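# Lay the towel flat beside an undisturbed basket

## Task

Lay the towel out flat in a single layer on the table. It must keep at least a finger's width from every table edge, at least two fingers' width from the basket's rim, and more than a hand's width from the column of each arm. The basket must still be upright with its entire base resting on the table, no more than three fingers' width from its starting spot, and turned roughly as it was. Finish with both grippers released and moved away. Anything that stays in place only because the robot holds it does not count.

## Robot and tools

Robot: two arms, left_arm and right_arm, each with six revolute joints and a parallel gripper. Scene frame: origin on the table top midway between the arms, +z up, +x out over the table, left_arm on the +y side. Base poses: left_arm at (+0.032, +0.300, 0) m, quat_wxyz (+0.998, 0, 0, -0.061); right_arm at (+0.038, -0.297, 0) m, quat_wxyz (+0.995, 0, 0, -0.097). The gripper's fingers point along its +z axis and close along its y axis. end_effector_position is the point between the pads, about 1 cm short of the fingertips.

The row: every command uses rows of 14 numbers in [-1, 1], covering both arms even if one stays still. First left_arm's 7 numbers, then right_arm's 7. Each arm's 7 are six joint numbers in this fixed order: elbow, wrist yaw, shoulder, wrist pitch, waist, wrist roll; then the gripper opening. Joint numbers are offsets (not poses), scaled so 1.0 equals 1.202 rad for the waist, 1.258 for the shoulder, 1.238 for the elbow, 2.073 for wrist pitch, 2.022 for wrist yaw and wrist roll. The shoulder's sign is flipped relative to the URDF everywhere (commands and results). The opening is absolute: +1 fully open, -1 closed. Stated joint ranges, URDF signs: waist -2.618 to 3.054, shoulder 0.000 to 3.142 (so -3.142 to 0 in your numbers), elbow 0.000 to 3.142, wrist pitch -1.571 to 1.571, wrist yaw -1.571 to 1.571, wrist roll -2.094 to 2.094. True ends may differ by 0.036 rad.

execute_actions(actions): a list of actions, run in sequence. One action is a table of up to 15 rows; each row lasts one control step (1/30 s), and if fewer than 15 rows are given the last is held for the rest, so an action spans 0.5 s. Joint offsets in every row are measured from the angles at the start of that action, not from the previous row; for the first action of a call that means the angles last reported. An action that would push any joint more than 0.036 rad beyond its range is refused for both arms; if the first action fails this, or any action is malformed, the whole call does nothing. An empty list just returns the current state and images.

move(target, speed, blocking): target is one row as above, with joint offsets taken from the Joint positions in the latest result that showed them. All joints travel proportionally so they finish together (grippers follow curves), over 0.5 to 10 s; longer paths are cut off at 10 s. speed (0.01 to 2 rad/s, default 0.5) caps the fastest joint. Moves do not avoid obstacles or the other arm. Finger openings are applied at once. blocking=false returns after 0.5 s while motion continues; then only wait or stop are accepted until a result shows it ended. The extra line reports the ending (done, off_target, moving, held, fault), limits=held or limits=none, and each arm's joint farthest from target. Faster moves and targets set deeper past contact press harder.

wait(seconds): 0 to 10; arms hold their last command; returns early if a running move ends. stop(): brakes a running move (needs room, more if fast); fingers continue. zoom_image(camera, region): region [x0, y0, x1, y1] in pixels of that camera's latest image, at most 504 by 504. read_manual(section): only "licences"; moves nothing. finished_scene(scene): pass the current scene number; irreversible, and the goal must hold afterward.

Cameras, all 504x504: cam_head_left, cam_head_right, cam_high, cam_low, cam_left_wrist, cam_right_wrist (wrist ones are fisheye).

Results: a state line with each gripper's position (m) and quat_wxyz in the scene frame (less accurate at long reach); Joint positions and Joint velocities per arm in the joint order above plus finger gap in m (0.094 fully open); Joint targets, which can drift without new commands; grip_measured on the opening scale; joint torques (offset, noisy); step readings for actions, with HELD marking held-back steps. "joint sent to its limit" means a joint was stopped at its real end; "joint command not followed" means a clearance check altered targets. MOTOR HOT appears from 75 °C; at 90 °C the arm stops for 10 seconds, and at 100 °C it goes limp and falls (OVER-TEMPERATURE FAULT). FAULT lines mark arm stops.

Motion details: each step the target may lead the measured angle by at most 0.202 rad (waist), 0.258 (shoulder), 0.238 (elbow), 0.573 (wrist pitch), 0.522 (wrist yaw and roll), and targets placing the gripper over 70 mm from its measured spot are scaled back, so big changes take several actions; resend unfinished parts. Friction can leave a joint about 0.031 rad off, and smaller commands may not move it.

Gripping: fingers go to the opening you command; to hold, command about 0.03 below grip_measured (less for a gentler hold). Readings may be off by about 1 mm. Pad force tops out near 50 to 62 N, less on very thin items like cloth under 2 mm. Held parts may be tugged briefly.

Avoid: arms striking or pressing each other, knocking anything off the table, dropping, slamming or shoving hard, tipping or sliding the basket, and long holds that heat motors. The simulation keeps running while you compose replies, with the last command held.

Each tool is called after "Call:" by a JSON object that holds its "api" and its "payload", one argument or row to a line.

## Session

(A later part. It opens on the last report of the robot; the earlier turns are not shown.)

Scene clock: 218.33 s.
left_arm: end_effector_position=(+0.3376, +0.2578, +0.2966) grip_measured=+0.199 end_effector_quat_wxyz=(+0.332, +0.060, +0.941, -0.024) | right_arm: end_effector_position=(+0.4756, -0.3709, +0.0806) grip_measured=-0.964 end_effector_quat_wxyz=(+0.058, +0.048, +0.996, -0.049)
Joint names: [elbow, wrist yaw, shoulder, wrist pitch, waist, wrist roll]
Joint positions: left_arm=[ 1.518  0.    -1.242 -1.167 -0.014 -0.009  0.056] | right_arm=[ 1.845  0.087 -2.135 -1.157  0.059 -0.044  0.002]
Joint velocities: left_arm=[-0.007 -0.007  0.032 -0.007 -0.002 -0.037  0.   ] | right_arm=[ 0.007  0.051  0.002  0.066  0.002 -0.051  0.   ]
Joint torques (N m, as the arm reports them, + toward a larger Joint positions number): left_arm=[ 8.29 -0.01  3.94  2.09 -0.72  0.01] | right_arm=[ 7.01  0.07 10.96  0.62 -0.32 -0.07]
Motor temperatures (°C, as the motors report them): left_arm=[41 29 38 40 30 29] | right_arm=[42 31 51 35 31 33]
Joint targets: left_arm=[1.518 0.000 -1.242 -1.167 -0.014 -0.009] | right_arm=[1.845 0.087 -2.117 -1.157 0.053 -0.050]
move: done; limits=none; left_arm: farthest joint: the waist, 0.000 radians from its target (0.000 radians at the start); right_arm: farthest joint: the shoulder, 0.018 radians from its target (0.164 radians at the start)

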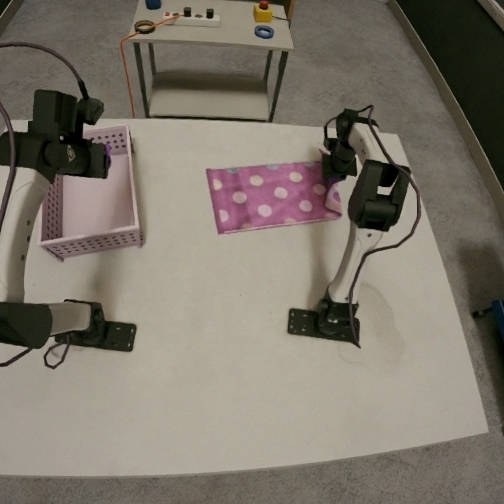

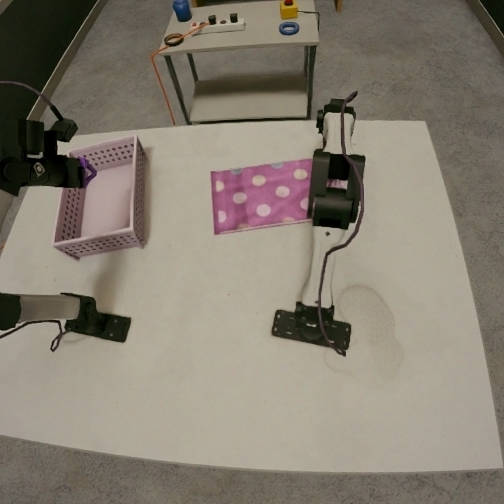

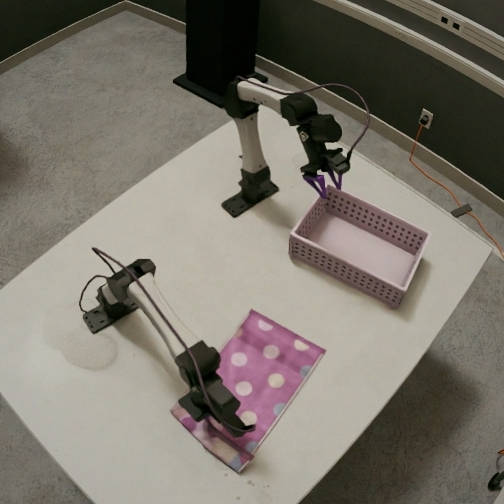

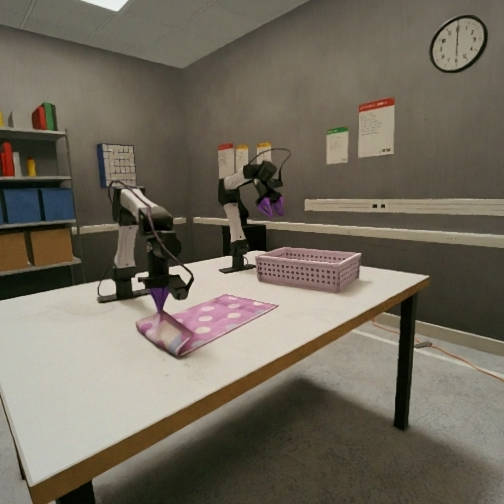

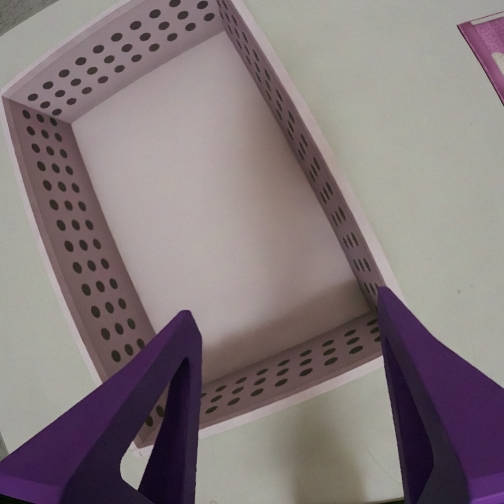

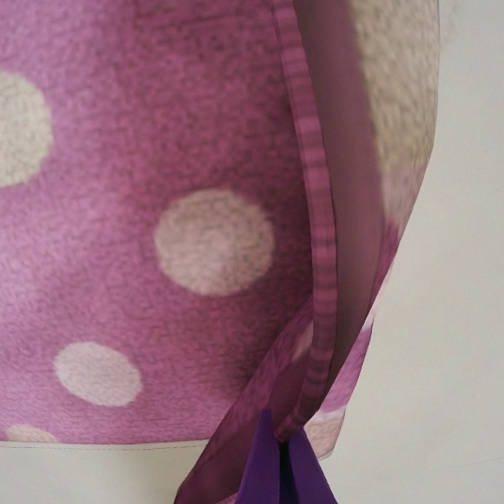

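Call:
{"api": "move", "payload": {
  "target": [0,0,0,0,0,0,0.2, 0,0,-0.1,0.11,-0.2,-0.15,-1],
  "speed": 0.25
}}

Call:
{"api": "move", "payload": {
  "target": [0,0,0,0,0,0,0.2, 0,0,0,0,0,0,0.3]
}}

Call:
{"api": "move", "payload": {
  "target": [0,0,0,0,0,0,0.2, -0.4,0,0.9,0,-0.1,0,0.3],
  "speed": 0.9
}}

Scene clock: 230.00 s.
left_arm: end_effector_position=(+0.3376, +0.2578, +0.2966) grip_measured=+0.199 end_effector_quat_wxyz=(+0.332, +0.060, +0.941, -0.024) | right_arm: end_effector_position=(+0.4878, -0.4872, +0.0398) grip_measured=-0.964 end_effector_quat_wxyz=(+0.089, +0.020, +0.993, -0.079)
Joint names: [elbow, wrist yaw, shoulder, wrist pitch, waist, wrist roll]
Joint positions: left_arm=[ 1.518  0.    -1.242 -1.167 -0.014 -0.009  0.056] | right_arm=[ 1.845  0.087 -2.246 -0.947 -0.177 -0.34   0.002]
Joint velocities: left_arm=[ 0.007  0.066 -0.007 -0.037  0.022 -0.081 -0.   ] | right_arm=[ 0.022  0.007  0.012 -0.022 -0.002 -0.007 -0.001]
Joint torques (N m, as the arm reports them, + toward a larger Joint positions number): left_arm=[ 8.31 -0.01  3.93  2.09 -0.71  0.01] | right_arm=[ 7.08  0.04  9.6   1.05 -0.34 -0.04]
Motor temperatures (°C, as the motors report them): left_arm=[42 29 38 41 30 29] | right_arm=[42 31 53 35 31 33]
Joint targets: left_arm=[1.518 0.000 -1.242 -1.167 -0.014 -0.009] | right_arm=[1.845 0.087 -2.261 -0.928 -0.182 -0.347]
move: done; limits=none; left_arm: farthest joint: the waist, 0.000 radians from its target (0.000 radians at the start); right_arm: farthest joint: the wrist pitch, 0.018 radians from its target (0.228 radians at the start)

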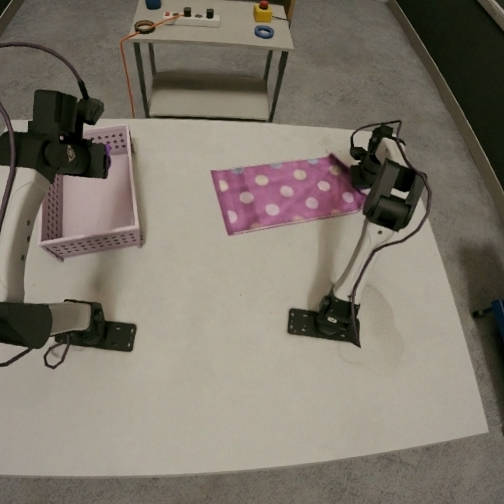

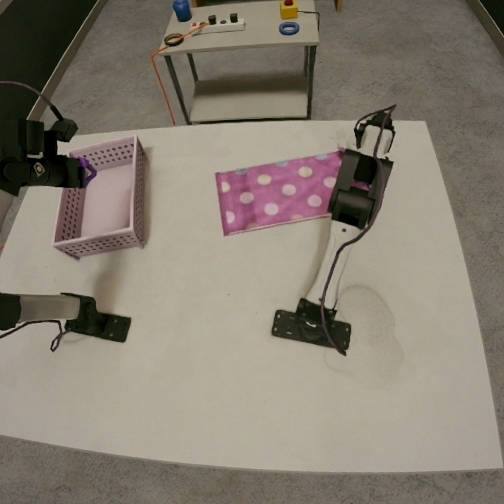

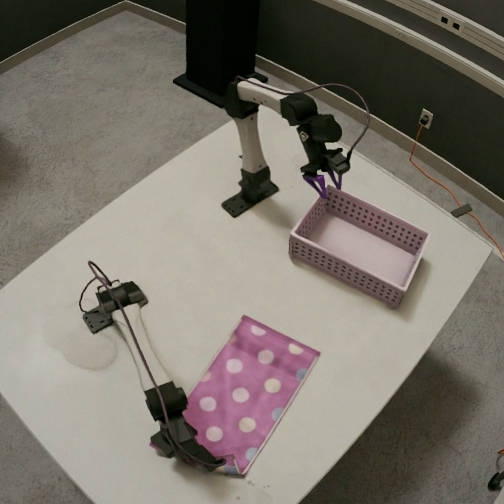

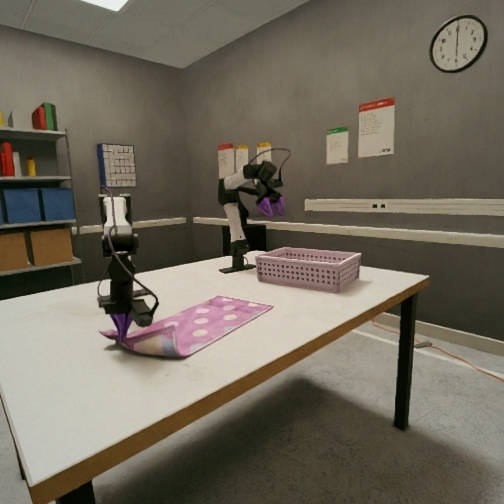

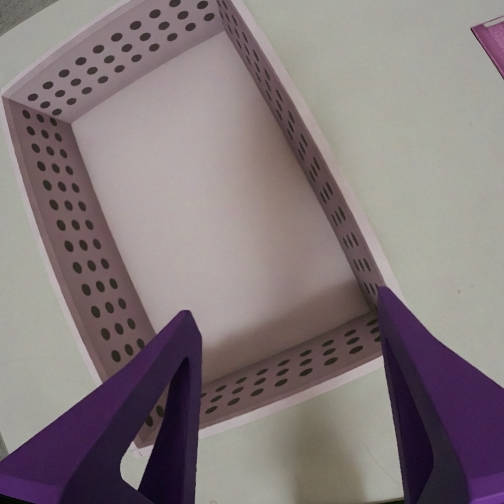

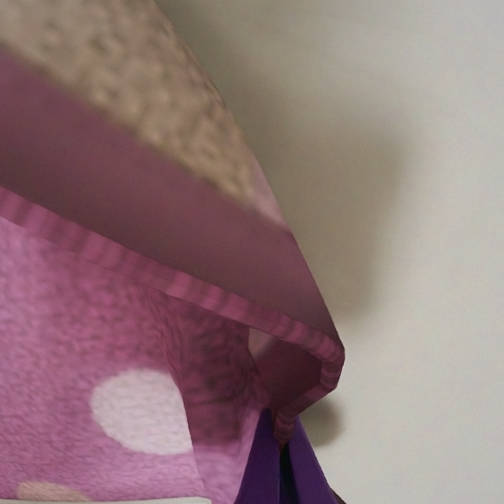

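Scene clock: 230.50 s.
left_arm: end_effector_position=(+0.3376, +0.2578, +0.2966) grip_measured=+0.199 end_effector_quat_wxyz=(+0.332, +0.060, +0.941, -0.024) | right_arm: end_effector_position=(+0.4878, -0.4872, +0.0398) grip_measured=+0.298 end_effector_quat_wxyz=(+0.089, +0.020, +0.993, -0.079)
Joint names: [elbow, wrist yaw, shoulder, wrist pitch, waist, wrist roll]
Joint positions: left_arm=[ 1.518  0.    -1.242 -1.167 -0.014 -0.009  0.056] | right_arm=[ 1.845  0.087 -2.246 -0.947 -0.177 -0.34   0.061]
Joint velocities: left_arm=[-0.002 -0.007  0.022  0.007 -0.002 -0.007  0.   ] | right_arm=[ 0.002  0.037  0.007  0.037 -0.002 -0.022 -0.   ]
Joint torques (N m, as the arm reports them, + toward a larger Joint positions number): left_arm=[ 8.31 -0.01  3.93  2.09 -0.71  0.01] | right_arm=[ 7.08  0.03 10.58  0.83  0.    0.01]
Motor temperatures (°C, as the motors report them): left_arm=[42 29 38 41 30 29] | right_arm=[42 31 53 35 31 33]
Joint targets: left_arm=[1.518 0.000 -1.242 -1.167 -0.014 -0.009] | right_arm=[1.845 0.087 -2.246 -0.947 -0.177 -0.340]
move: done; limits=none; left_arm: farthest joint: the waist, 0.000 radians from its target (0.000 radians at the start); right_arm: farthest joint: the waist, 0.000 radians from its target (0.000 radians at the start)

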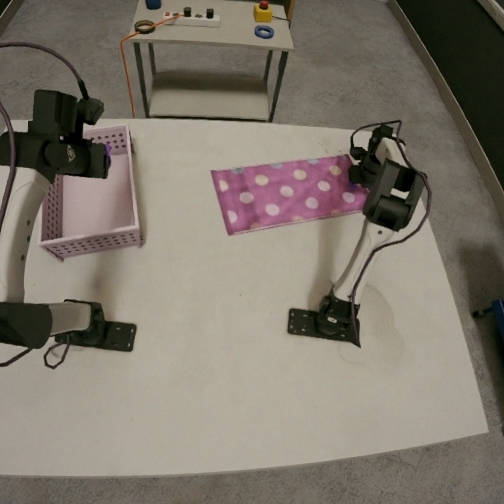

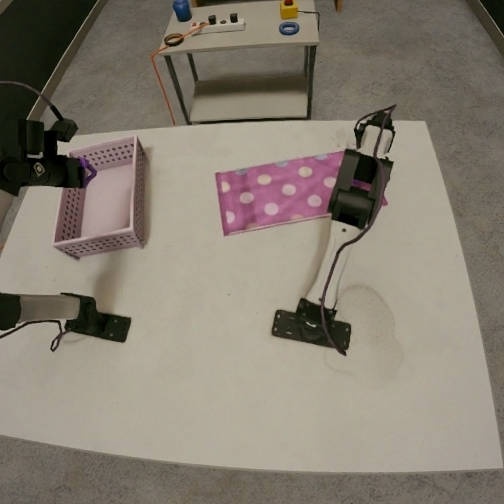

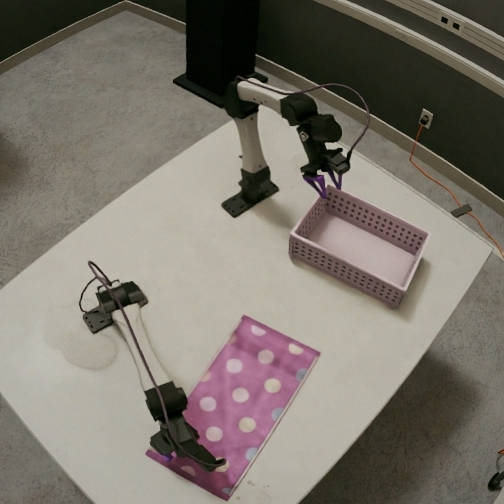

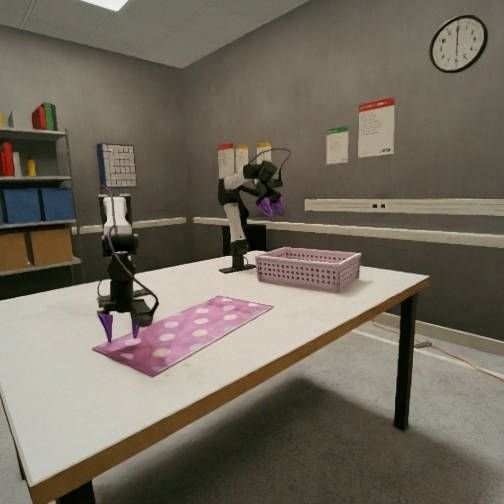

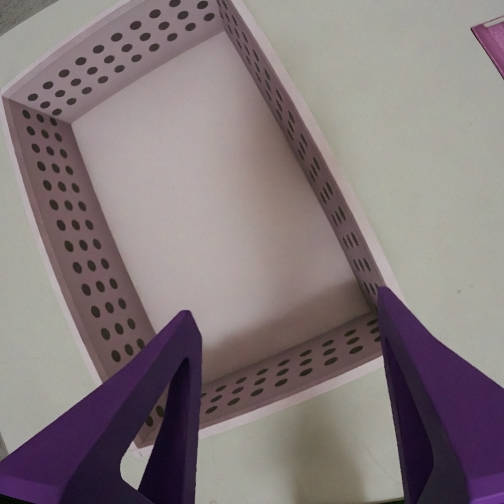

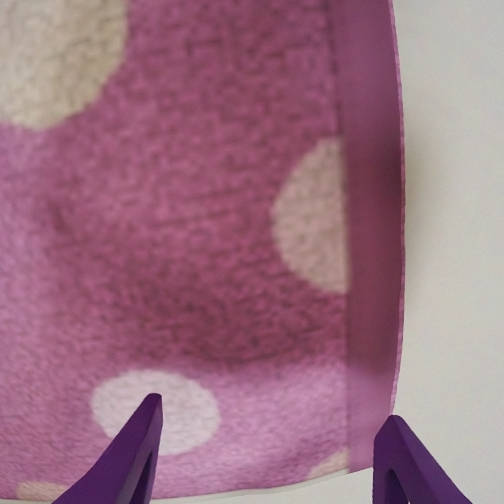

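Scene clock: 232.40 s.
left_arm: end_effector_position=(+0.3376, +0.2578, +0.2966) grip_measured=+0.199 end_effector_quat_wxyz=(+0.332, +0.060, +0.941, -0.024) | right_arm: end_effector_position=(+0.3115, -0.4553, +0.3110) grip_measured=+0.298 end_effector_quat_wxyz=(+0.371, +0.081, +0.902, -0.204)
Joint names: [elbow, wrist yaw, shoulder, wrist pitch, waist, wrist roll]
Joint positions: left_arm=[ 1.518  0.    -1.242 -1.167 -0.014 -0.009  0.056] | right_arm=[ 1.367  0.087 -1.121 -0.946 -0.286 -0.34   0.061]
Joint velocities: left_arm=[ 0.012  0.051  0.007 -0.007 -0.002 -0.066 -0.   ] | right_arm=[-0.007 -0.022  0.012  0.022 -0.017 -0.037 -0.001]
Joint torques (N m, as the arm reports them, + toward a larger Joint positions number): left_arm=[ 8.29 -0.01  3.96  2.09 -0.7   0.01] | right_arm=[ 6.04  0.03  2.36  1.96 -0.77  0.03]
Motor temperatures (°C, as the motors report them): left_arm=[42 29 38 41 30 29] | right_arm=[42 31 53 35 31 33]
Joint targets: left_arm=[1.518 0.000 -1.242 -1.167 -0.014 -0.009] | right_arm=[1.350 0.087 -1.114 -0.947 -0.298 -0.340]
move: done; limits=none; left_arm: farthest joint: the waist, 0.000 radians from its target (0.000 radians at the start); right_arm: farthest joint: the elbow, 0.017 radians from its target (0.495 radians at the start)

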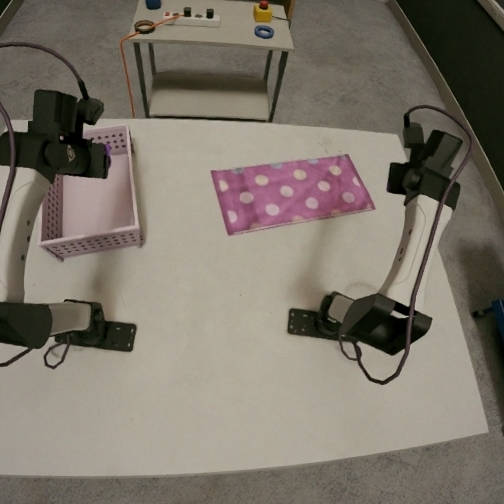

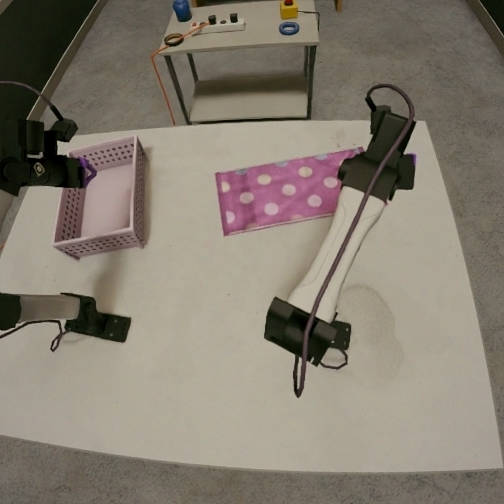

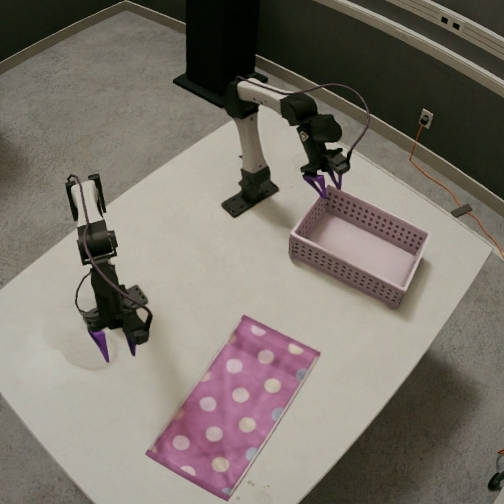

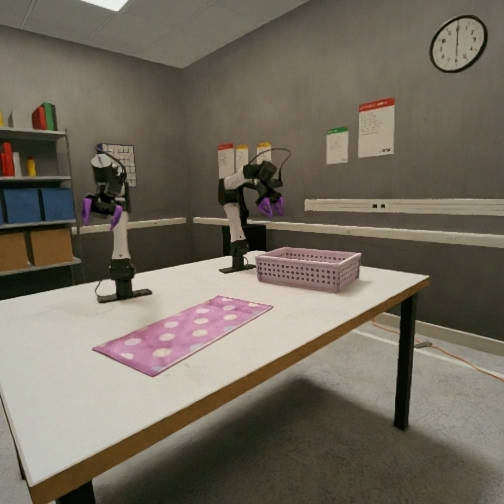

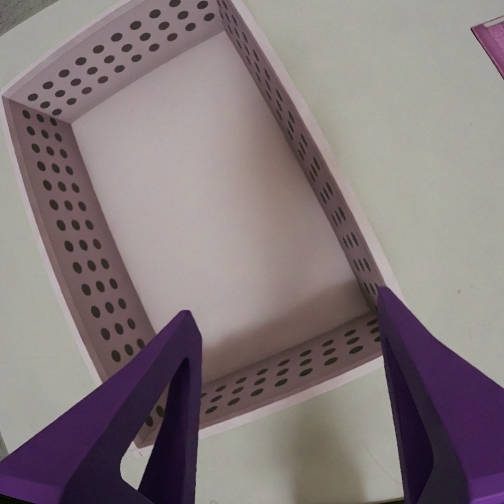

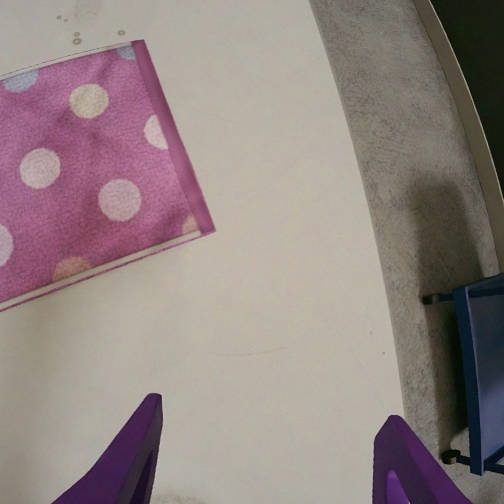

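Call:
{"api": "finished_scene", "payload": {
  "scene": 1
}}

The scene is finished: the task was done.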